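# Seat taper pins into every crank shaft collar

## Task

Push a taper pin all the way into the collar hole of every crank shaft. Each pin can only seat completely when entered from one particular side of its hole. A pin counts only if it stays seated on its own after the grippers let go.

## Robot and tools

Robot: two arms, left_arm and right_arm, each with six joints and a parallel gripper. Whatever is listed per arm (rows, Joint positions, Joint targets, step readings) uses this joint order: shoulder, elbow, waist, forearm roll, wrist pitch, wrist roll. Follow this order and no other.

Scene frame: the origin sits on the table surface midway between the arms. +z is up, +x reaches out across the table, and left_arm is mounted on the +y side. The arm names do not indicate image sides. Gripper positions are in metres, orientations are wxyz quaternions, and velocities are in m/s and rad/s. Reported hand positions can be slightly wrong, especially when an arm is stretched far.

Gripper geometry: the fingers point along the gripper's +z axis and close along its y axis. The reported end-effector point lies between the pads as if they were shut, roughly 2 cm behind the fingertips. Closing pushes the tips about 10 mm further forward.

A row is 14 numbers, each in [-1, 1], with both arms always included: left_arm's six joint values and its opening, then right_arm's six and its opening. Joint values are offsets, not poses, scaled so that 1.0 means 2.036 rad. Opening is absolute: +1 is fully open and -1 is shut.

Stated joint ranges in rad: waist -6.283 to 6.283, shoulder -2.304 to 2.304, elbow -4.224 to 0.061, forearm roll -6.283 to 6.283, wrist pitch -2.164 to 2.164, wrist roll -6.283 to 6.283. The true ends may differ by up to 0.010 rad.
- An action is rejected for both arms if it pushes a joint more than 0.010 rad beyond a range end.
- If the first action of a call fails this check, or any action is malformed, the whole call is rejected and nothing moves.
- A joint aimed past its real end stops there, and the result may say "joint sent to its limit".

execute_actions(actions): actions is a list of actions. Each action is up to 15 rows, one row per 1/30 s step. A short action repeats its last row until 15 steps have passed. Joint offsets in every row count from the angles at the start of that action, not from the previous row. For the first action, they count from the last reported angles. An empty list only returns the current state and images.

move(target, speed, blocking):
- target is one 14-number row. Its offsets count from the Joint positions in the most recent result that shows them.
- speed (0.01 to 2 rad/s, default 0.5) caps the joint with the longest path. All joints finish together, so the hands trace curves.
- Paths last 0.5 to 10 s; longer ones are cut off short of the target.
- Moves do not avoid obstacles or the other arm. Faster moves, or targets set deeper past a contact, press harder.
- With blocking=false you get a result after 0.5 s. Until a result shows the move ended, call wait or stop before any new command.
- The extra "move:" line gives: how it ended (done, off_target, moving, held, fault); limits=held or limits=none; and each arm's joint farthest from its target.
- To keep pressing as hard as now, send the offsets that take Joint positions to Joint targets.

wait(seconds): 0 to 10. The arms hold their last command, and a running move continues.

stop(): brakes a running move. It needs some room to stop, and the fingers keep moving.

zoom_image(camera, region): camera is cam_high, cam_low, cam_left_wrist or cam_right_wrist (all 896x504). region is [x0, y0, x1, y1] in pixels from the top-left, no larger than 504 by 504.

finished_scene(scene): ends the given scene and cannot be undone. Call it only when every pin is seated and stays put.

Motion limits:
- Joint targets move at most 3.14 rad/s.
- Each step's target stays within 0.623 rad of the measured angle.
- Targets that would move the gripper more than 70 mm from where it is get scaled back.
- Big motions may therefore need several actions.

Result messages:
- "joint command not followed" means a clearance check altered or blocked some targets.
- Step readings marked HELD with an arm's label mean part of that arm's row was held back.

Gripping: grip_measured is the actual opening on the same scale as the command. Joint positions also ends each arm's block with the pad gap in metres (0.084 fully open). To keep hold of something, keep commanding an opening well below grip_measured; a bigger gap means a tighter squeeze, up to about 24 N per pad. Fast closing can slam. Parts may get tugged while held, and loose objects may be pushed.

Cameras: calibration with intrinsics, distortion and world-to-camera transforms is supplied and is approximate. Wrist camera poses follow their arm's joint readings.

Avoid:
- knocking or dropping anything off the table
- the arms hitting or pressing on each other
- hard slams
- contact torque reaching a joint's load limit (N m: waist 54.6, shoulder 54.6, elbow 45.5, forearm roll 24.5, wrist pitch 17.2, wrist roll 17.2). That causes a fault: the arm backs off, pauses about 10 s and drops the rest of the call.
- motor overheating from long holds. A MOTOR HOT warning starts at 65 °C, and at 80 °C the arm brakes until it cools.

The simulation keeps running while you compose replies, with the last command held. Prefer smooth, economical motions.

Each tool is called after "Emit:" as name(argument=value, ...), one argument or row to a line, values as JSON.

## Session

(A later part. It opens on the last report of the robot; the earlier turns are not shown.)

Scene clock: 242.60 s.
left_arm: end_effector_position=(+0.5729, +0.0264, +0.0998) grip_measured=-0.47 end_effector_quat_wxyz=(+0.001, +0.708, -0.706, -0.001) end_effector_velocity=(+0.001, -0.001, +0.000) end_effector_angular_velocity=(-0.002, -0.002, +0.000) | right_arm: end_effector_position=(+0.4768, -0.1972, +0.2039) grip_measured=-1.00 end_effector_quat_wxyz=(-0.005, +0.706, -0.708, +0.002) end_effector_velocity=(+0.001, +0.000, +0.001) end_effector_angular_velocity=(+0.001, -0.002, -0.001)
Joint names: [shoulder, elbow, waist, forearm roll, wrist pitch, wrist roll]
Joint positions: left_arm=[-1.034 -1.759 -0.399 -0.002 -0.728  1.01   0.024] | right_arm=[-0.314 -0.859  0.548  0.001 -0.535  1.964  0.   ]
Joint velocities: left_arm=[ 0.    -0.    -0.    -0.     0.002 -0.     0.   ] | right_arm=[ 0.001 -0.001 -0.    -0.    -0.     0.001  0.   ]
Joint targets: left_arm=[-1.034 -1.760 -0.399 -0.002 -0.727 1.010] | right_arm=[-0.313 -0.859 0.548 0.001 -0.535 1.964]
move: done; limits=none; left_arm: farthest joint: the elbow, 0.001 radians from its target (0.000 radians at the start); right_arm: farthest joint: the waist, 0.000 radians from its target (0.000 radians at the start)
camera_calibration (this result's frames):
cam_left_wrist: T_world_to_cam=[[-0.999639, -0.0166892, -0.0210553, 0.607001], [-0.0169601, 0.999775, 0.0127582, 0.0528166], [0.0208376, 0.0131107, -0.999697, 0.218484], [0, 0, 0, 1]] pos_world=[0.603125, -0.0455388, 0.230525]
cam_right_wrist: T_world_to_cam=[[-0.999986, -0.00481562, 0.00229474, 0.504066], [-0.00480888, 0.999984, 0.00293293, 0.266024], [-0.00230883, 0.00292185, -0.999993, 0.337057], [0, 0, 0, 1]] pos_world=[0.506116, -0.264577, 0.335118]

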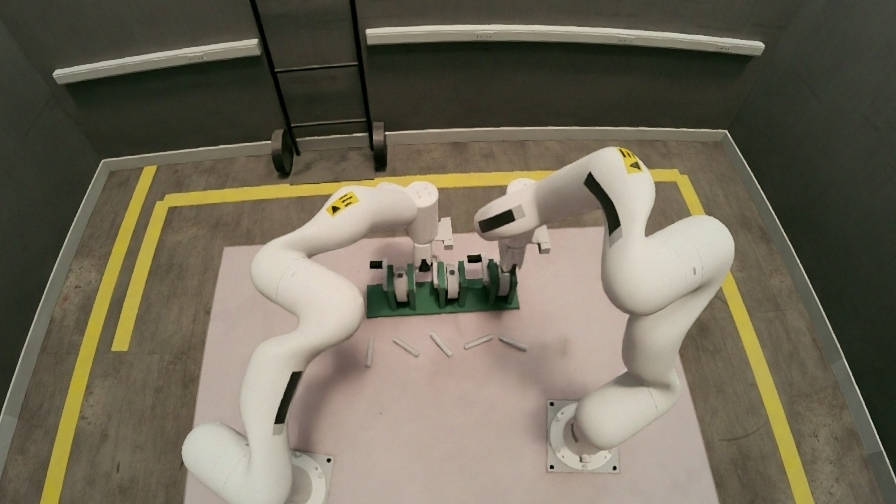

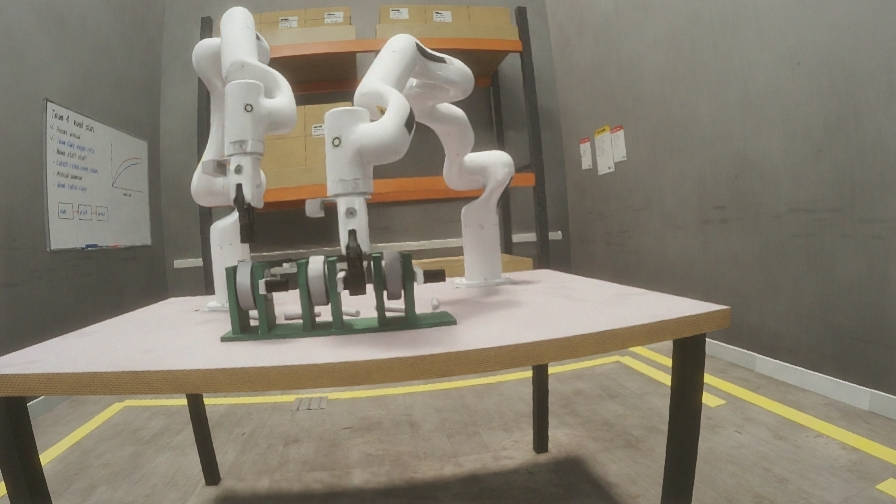

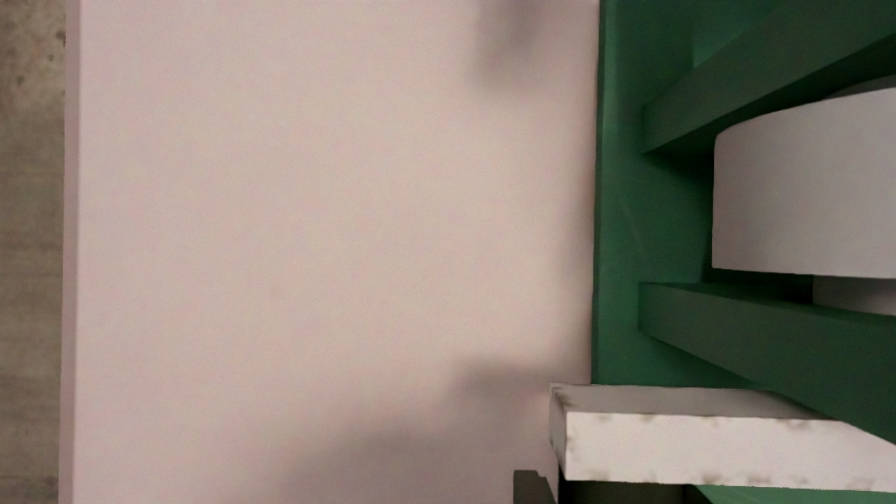

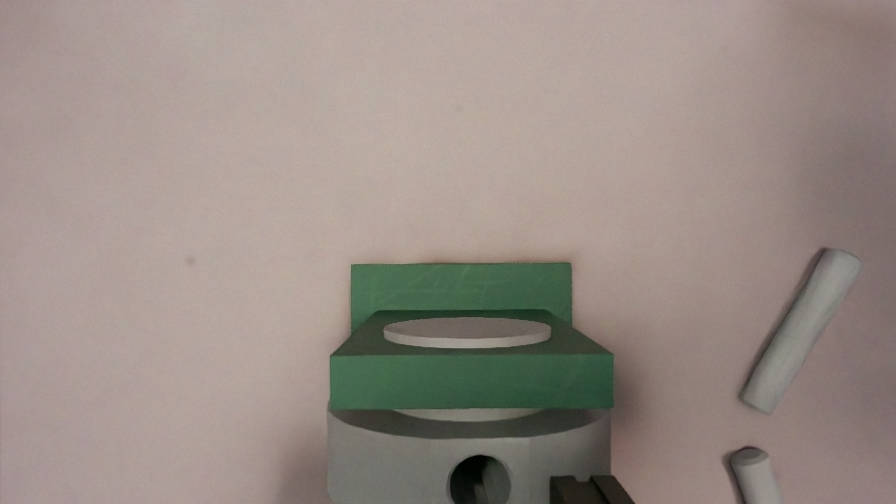

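Emit:
move(
  target=[0.0489,0.0328,-0.0065,0,-0.0147,-0.0065,-0.7,0.05,0.05,0,0,0,0,0],
  speed=0.1,
)

Emit:
move(
  target=[0.0689,0.0893,-0.0213,0,0.0204,-0.0213,-0.7,0.0277,0.08,0.05,0,0.05,0.05,0],
  speed=0.1,
)

Emit:
move(
  target=[0.0291,0.0821,-0.0242,0,0.053,-0.0242,-0.7,0,0.0538,0.07,0,0.051,0.07,0],
  speed=0.1,
)

Emit:
move(
  target=[-0.0226,0.0226,-0.0081,0,0.0452,-0.0081,-0.7,0,0,0.034,0,0,0.034,0],
  speed=0.08,
)

Scene clock: 274.83 s.
left_arm: end_effector_position=(+0.5557, +0.0260, +0.1449) grip_measured=-0.47 end_effector_quat_wxyz=(+0.001, +0.708, -0.706, -0.000) end_effector_velocity=(+0.000, -0.001, +0.001) end_effector_angular_velocity=(-0.002, -0.002, -0.000) | right_arm: end_effector_position=(+0.4414, -0.2118, +0.2142) grip_measured=-0.01 end_effector_quat_wxyz=(-0.005, +0.706, -0.708, +0.002) end_effector_velocity=(-0.000, +0.000, +0.000) end_effector_angular_velocity=(+0.000, -0.001, +0.001)
Joint names: [shoulder, elbow, waist, forearm roll, wrist pitch, wrist roll]
Joint positions: left_arm=[-0.934 -1.692 -0.412 -0.002 -0.759  0.997  0.024] | right_arm=[-0.212 -0.757  0.548  0.001 -0.535  1.964  0.044]
Joint velocities: left_arm=[ 0.001 -0.    -0.    -0.     0.002  0.     0.   ] | right_arm=[ 0.001  0.001  0.     0.     0.001 -0.001 -0.   ]
Joint targets: left_arm=[-0.934 -1.693 -0.412 -0.002 -0.758 0.997] | right_arm=[-0.212 -0.757 0.548 0.001 -0.535 1.964]
move: done; limits=none; left_arm: farthest joint: the wrist pitch, 0.001 radians from its target (0.030 radians at the start); right_arm: farthest joint: the waist, 0.000 radians from its target (0.000 radians at the start)
camera_calibration (this result's frames):
cam_left_wrist: T_world_to_cam=[[-0.999621, -0.0166327, -0.0219321, 0.590871], [-0.0169024, 0.999783, 0.0121693, 0.0523708], [0.0217249, 0.0125354, -0.999685, 0.263464], [0, 0, 0, 1]] pos_world=[0.585809, -0.0458342, 0.275703]
cam_right_wrist: T_world_to_cam=[[-0.999986, -0.00481162, 0.00231886, 0.46859], [-0.00480483, 0.999984, 0.00292451, 0.280441], [-0.00233289, 0.00291333, -0.999993, 0.347302], [0, 0, 0, 1]] pos_world=[0.470741, -0.279194, 0.345393]

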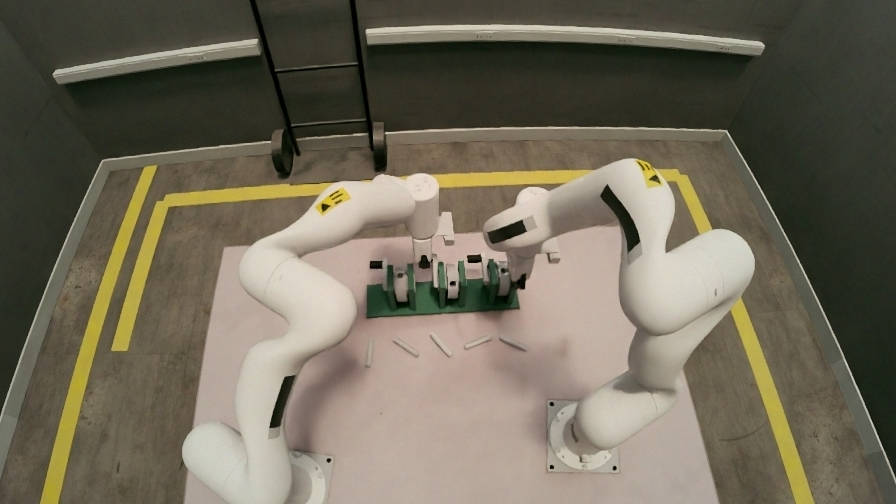

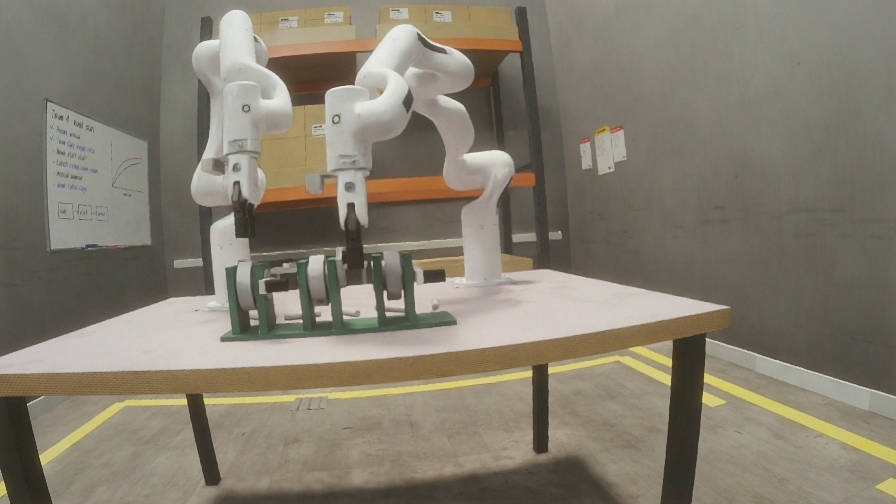

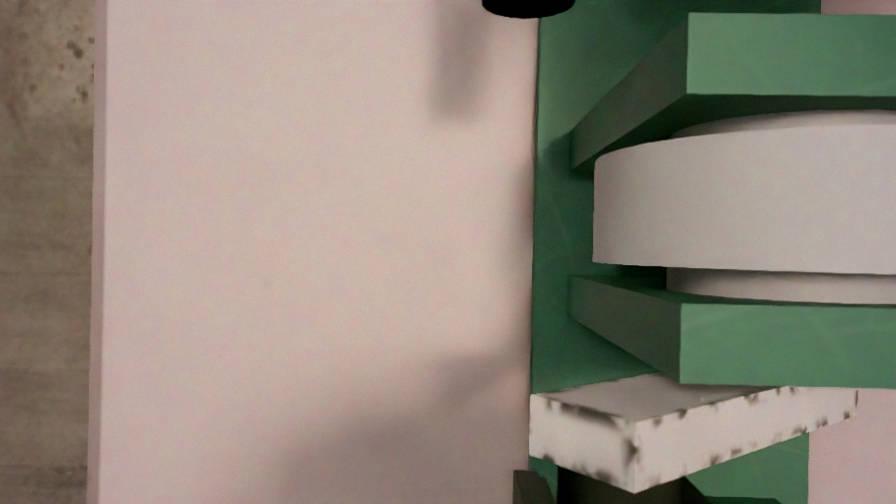

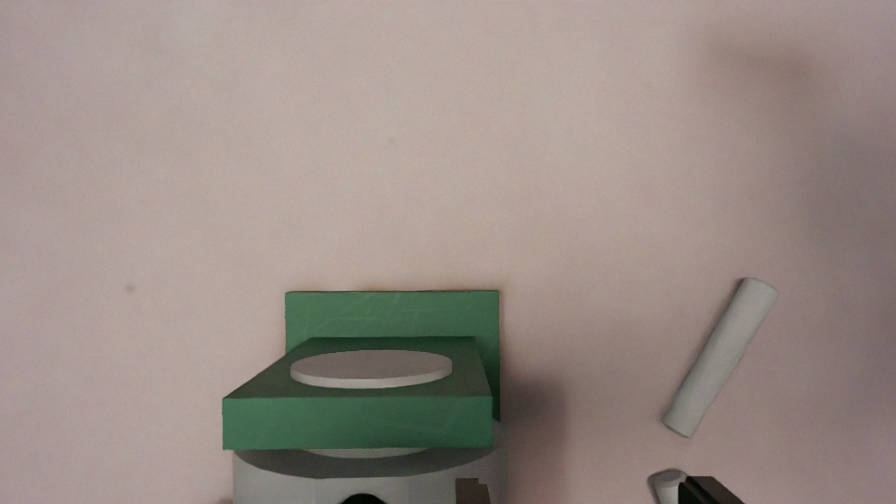

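Scene clock: 277.00 s.
left_arm: end_effector_position=(+0.5016, +0.0259, +0.1692) grip_measured=-0.47 end_effector_quat_wxyz=(+0.001, +0.708, -0.706, -0.001) end_effector_velocity=(+0.000, +0.001, +0.004) end_effector_angular_velocity=(+0.003, +0.003, +0.003) | right_arm: end_effector_position=(+0.3739, -0.1981, +0.1828) grip_measured=-0.01 end_effector_quat_wxyz=(-0.003, +0.706, -0.708, +0.001) end_effector_velocity=(-0.000, -0.000, -0.000) end_effector_angular_velocity=(-0.000, +0.001, -0.000)
Joint names: [shoulder, elbow, waist, forearm roll, wrist pitch, wrist roll]
Joint positions: left_arm=[-0.795 -1.51  -0.456 -0.003 -0.717  0.954  0.024] | right_arm=[-0.156 -0.594  0.65   0.001 -0.433  2.066  0.044]
Joint velocities: left_arm=[ 0.003 -0.004  0.001  0.001 -0.011 -0.002  0.   ] | right_arm=[-0.    -0.    -0.     0.    -0.001  0.    -0.   ]
Joint targets: left_arm=[-0.794 -1.510 -0.456 -0.002 -0.717 0.954] | right_arm=[-0.156 -0.594 0.650 0.001 -0.433 2.066]
move: done; limits=none; left_arm: farthest joint: the waist, 0.001 radians from its target (0.043 radians at the start); right_arm: farthest joint: the waist, 0.000 radians from its target (0.102 radians at the start)
camera_calibration (this result's frames):
cam_left_wrist: T_world_to_cam=[[-0.999644, -0.0164034, -0.021048, 0.537249], [-0.016672, 0.999781, 0.0126493, 0.0511426], [0.0208359, 0.0129958, -0.999698, 0.289347], [0, 0, 0, 1]] pos_world=[0.531882, -0.0460789, 0.299921]
cam_right_wrist: T_world_to_cam=[[-0.999966, -0.00470893, 0.00678525, 0.400496], [-0.00469849, 0.999988, 0.00155378, 0.266738], [-0.00679248, 0.00152185, -0.999976, 0.317065], [0, 0, 0, 1]] pos_world=[0.403889, -0.265331, 0.313926]

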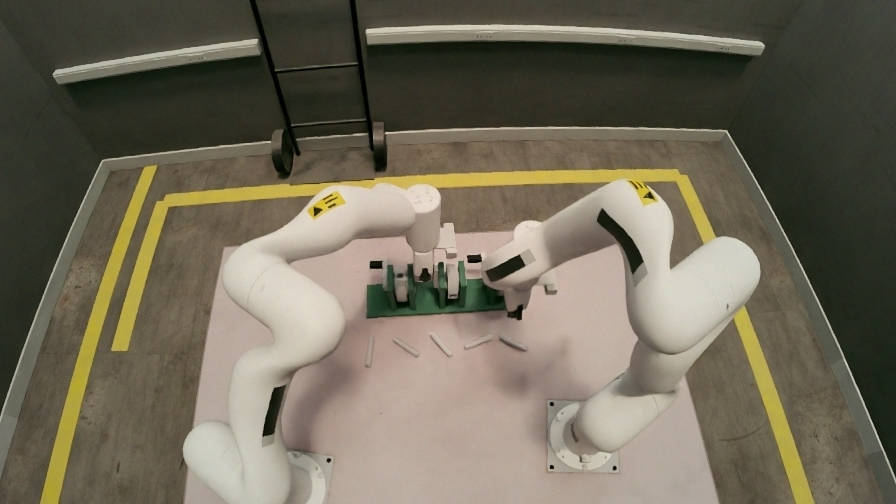

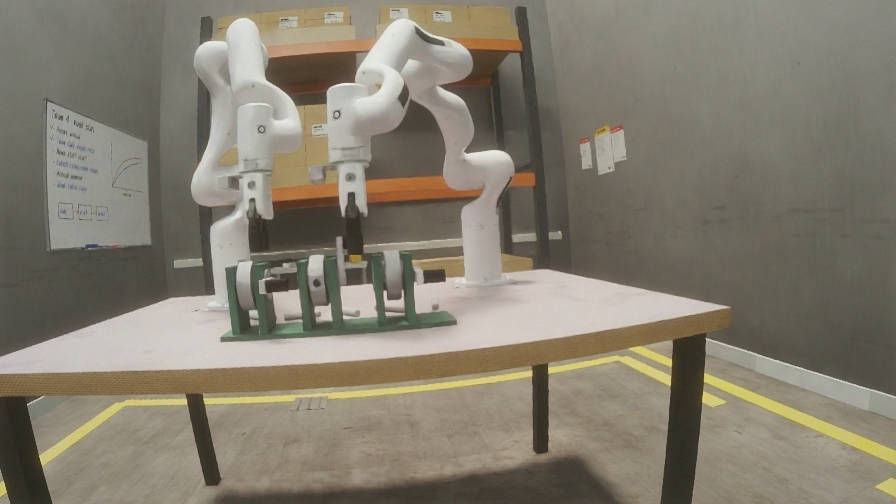

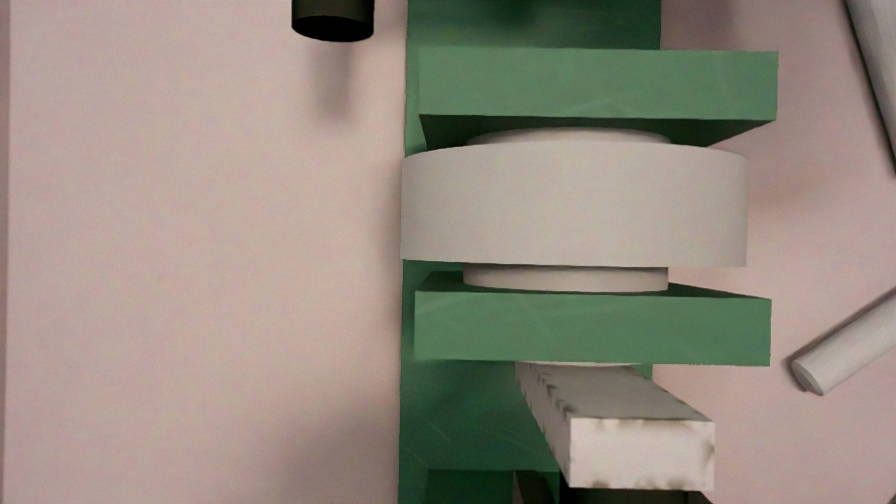

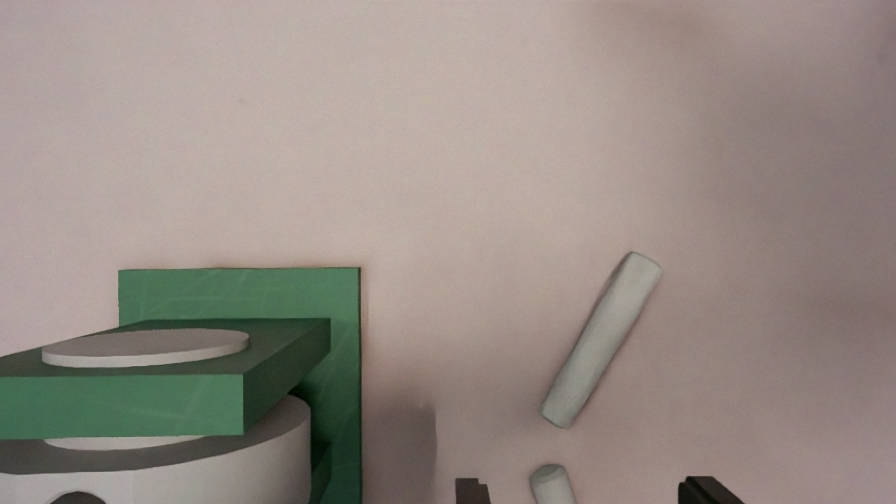

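Scene clock: 278.97 s.
left_arm: end_effector_position=(+0.4499, +0.0248, +0.1443) grip_measured=-0.47 end_effector_quat_wxyz=(+0.000, +0.708, -0.706, +0.003) end_effector_velocity=(-0.001, -0.000, -0.000) end_effector_angular_velocity=(+0.001, +0.002, -0.001) | right_arm: end_effector_position=(+0.3142, -0.1755, +0.1501) grip_measured=-0.01 end_effector_quat_wxyz=(+0.000, +0.706, -0.708, -0.000) end_effector_velocity=(+0.000, +0.000, -0.000) end_effector_angular_velocity=(+0.000, -0.001, -0.001)
Joint names: [shoulder, elbow, waist, forearm roll, wrist pitch, wrist roll]
Joint positions: left_arm=[-0.736 -1.343 -0.505 -0.003 -0.601  0.905  0.024] | right_arm=[-0.156 -0.485  0.792  0.001 -0.329  2.208  0.044]
Joint velocities: left_arm=[ 0.001  0.002 -0.001 -0.001 -0.002 -0.     0.   ] | right_arm=[-0.001  0.     0.    -0.     0.002  0.001 -0.   ]
Joint targets: left_arm=[-0.736 -1.343 -0.506 -0.003 -0.609 0.905] | right_arm=[-0.156 -0.485 0.792 0.001 -0.329 2.208]
move: done; limits=none; left_arm: farthest joint: the wrist pitch, 0.008 radians from its target (0.108 radians at the start); right_arm: farthest joint: the waist, 0.000 radians from its target (0.143 radians at the start)
camera_calibration (this result's frames):
cam_left_wrist: T_world_to_cam=[[-0.999472, -0.0168236, -0.0277846, 0.485882], [-0.0170442, 0.999825, 0.00772181, 0.0525049], [0.0276498, 0.0081913, -0.999584, 0.262583], [0, 0, 0, 1]] pos_world=[0.47926, -0.0464723, 0.275568]
cam_right_wrist: T_world_to_cam=[[-0.999922, -0.00457402, 0.0116649, 0.340386], [-0.00458883, 0.999989, -0.00124323, 0.244268], [-0.0116591, -0.00129666, -0.999931, 0.285007], [0, 0, 0, 1]] pos_world=[0.344804, -0.242339, 0.281321]

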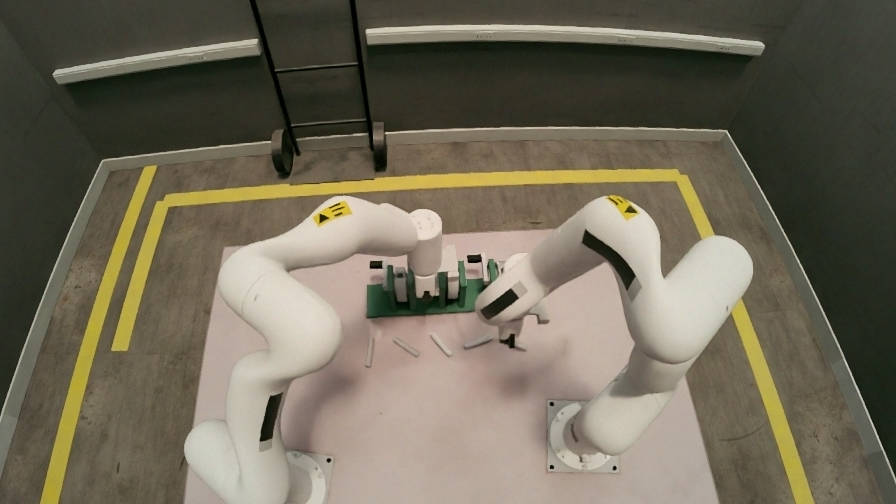

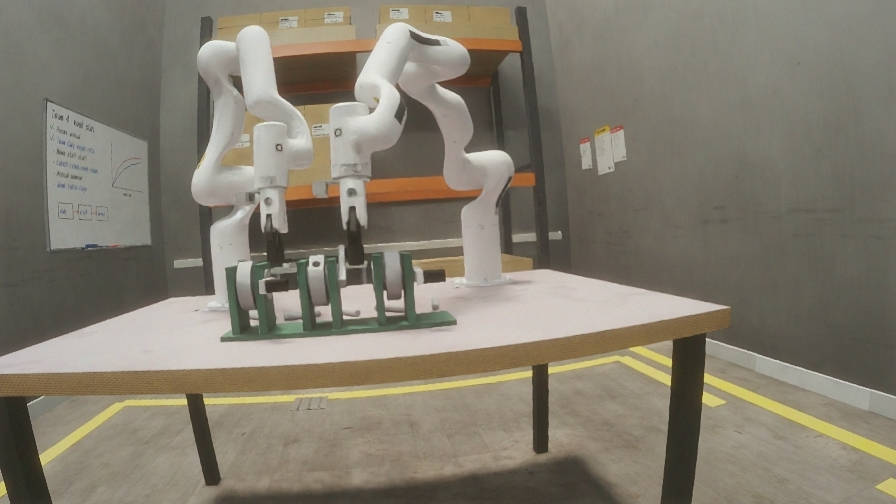

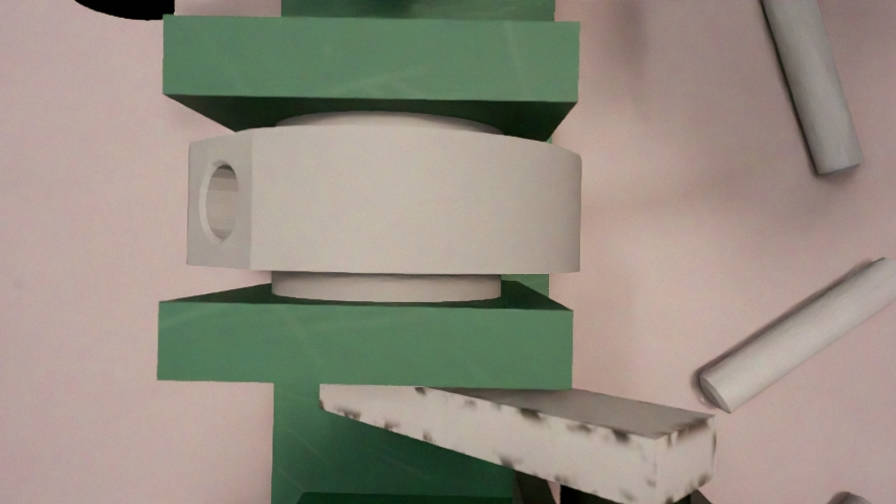

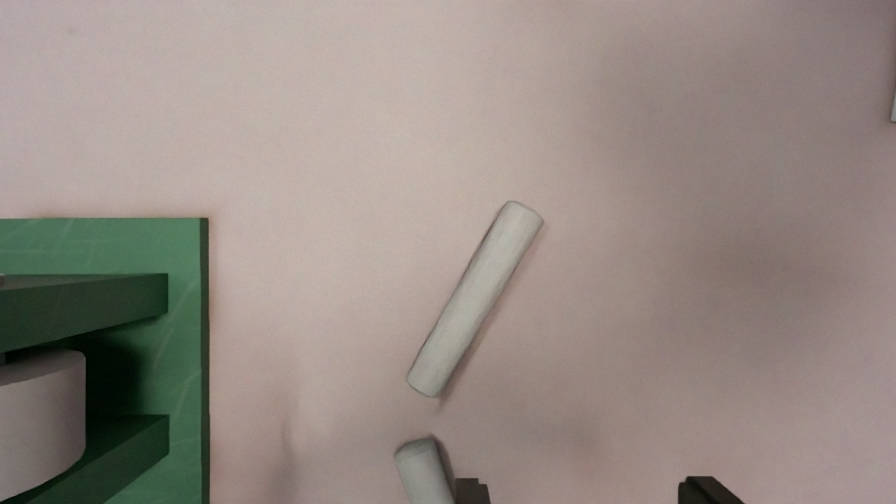

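Scene clock: 280.40 s.
left_arm: end_effector_position=(+0.4339, +0.0247, +0.0993) grip_measured=-0.47 end_effector_quat_wxyz=(+0.000, +0.708, -0.706, +0.004) end_effector_velocity=(-0.000, -0.001, +0.001) end_effector_angular_velocity=(-0.001, -0.001, -0.000) | right_arm: end_effector_position=(+0.2996, -0.1571, +0.1501) grip_measured=-0.01 end_effector_quat_wxyz=(+0.000, +0.706, -0.708, -0.000) end_effector_velocity=(-0.001, -0.000, -0.001) end_effector_angular_velocity=(+0.000, +0.000, -0.000)
Joint names: [shoulder, elbow, waist, forearm roll, wrist pitch, wrist roll]
Joint positions: left_arm=[-0.782 -1.297 -0.522 -0.002 -0.508  0.888  0.024] | right_arm=[-0.156 -0.485  0.861  0.001 -0.329  2.278  0.044]
Joint velocities: left_arm=[ 0.001 -0.    -0.001 -0.     0.    -0.    -0.   ] | right_arm=[-0.001  0.001  0.001  0.001  0.002  0.    -0.   ]
Joint targets: left_arm=[-0.782 -1.297 -0.522 -0.003 -0.509 0.888] | right_arm=[-0.156 -0.485 0.861 0.001 -0.329 2.278]
move: done; limits=none; left_arm: farthest joint: the forearm roll, 0.001 radians from its target (0.000 radians at the start); right_arm: farthest joint: the waist, 0.000 radians from its target (0.069 radians at the start)
camera_calibration (this result's frames):
cam_left_wrist: T_world_to_cam=[[-0.999436, -0.0170979, -0.0288913, 0.468739], [-0.0173074, 0.999826, 0.00701709, 0.0528481], [0.0287662, 0.00751316, -0.999558, 0.217629], [0, 0, 0, 1]] pos_world=[0.463129, -0.0464595, 0.230705]
cam_right_wrist: T_world_to_cam=[[-0.999922, -0.0045287, 0.0116629, 0.325874], [-0.00454397, 0.999989, -0.00128327, 0.225785], [-0.0116569, -0.00133617, -0.999931, 0.284854], [0, 0, 0, 1]] pos_world=[0.330195, -0.223926, 0.281324]

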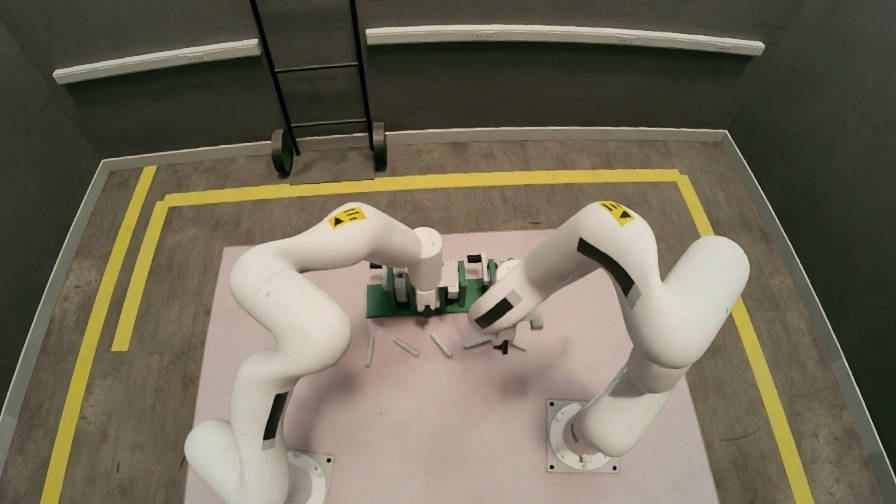

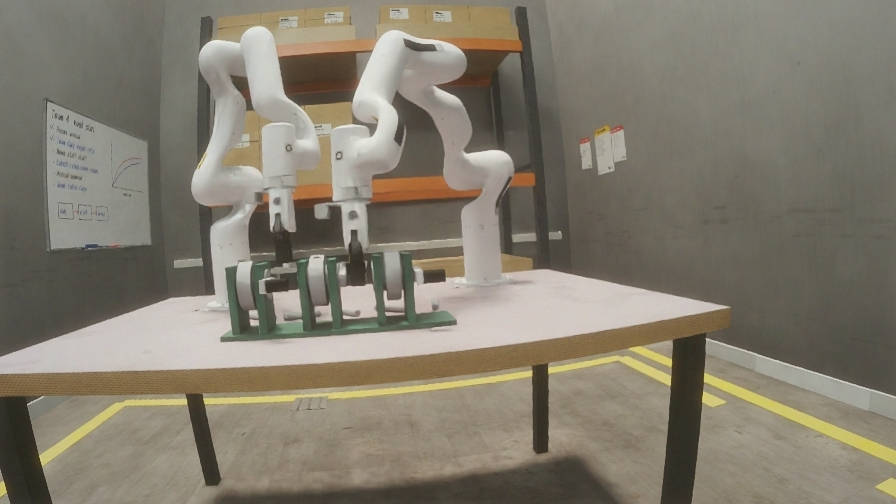

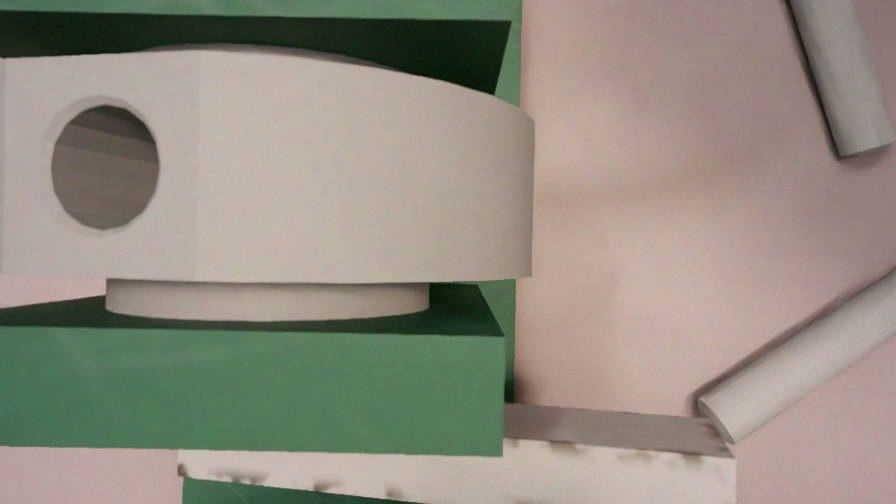

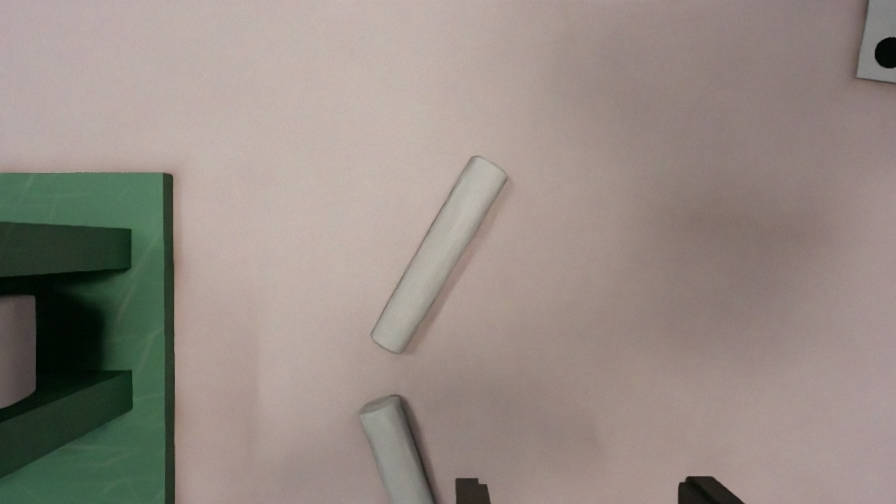

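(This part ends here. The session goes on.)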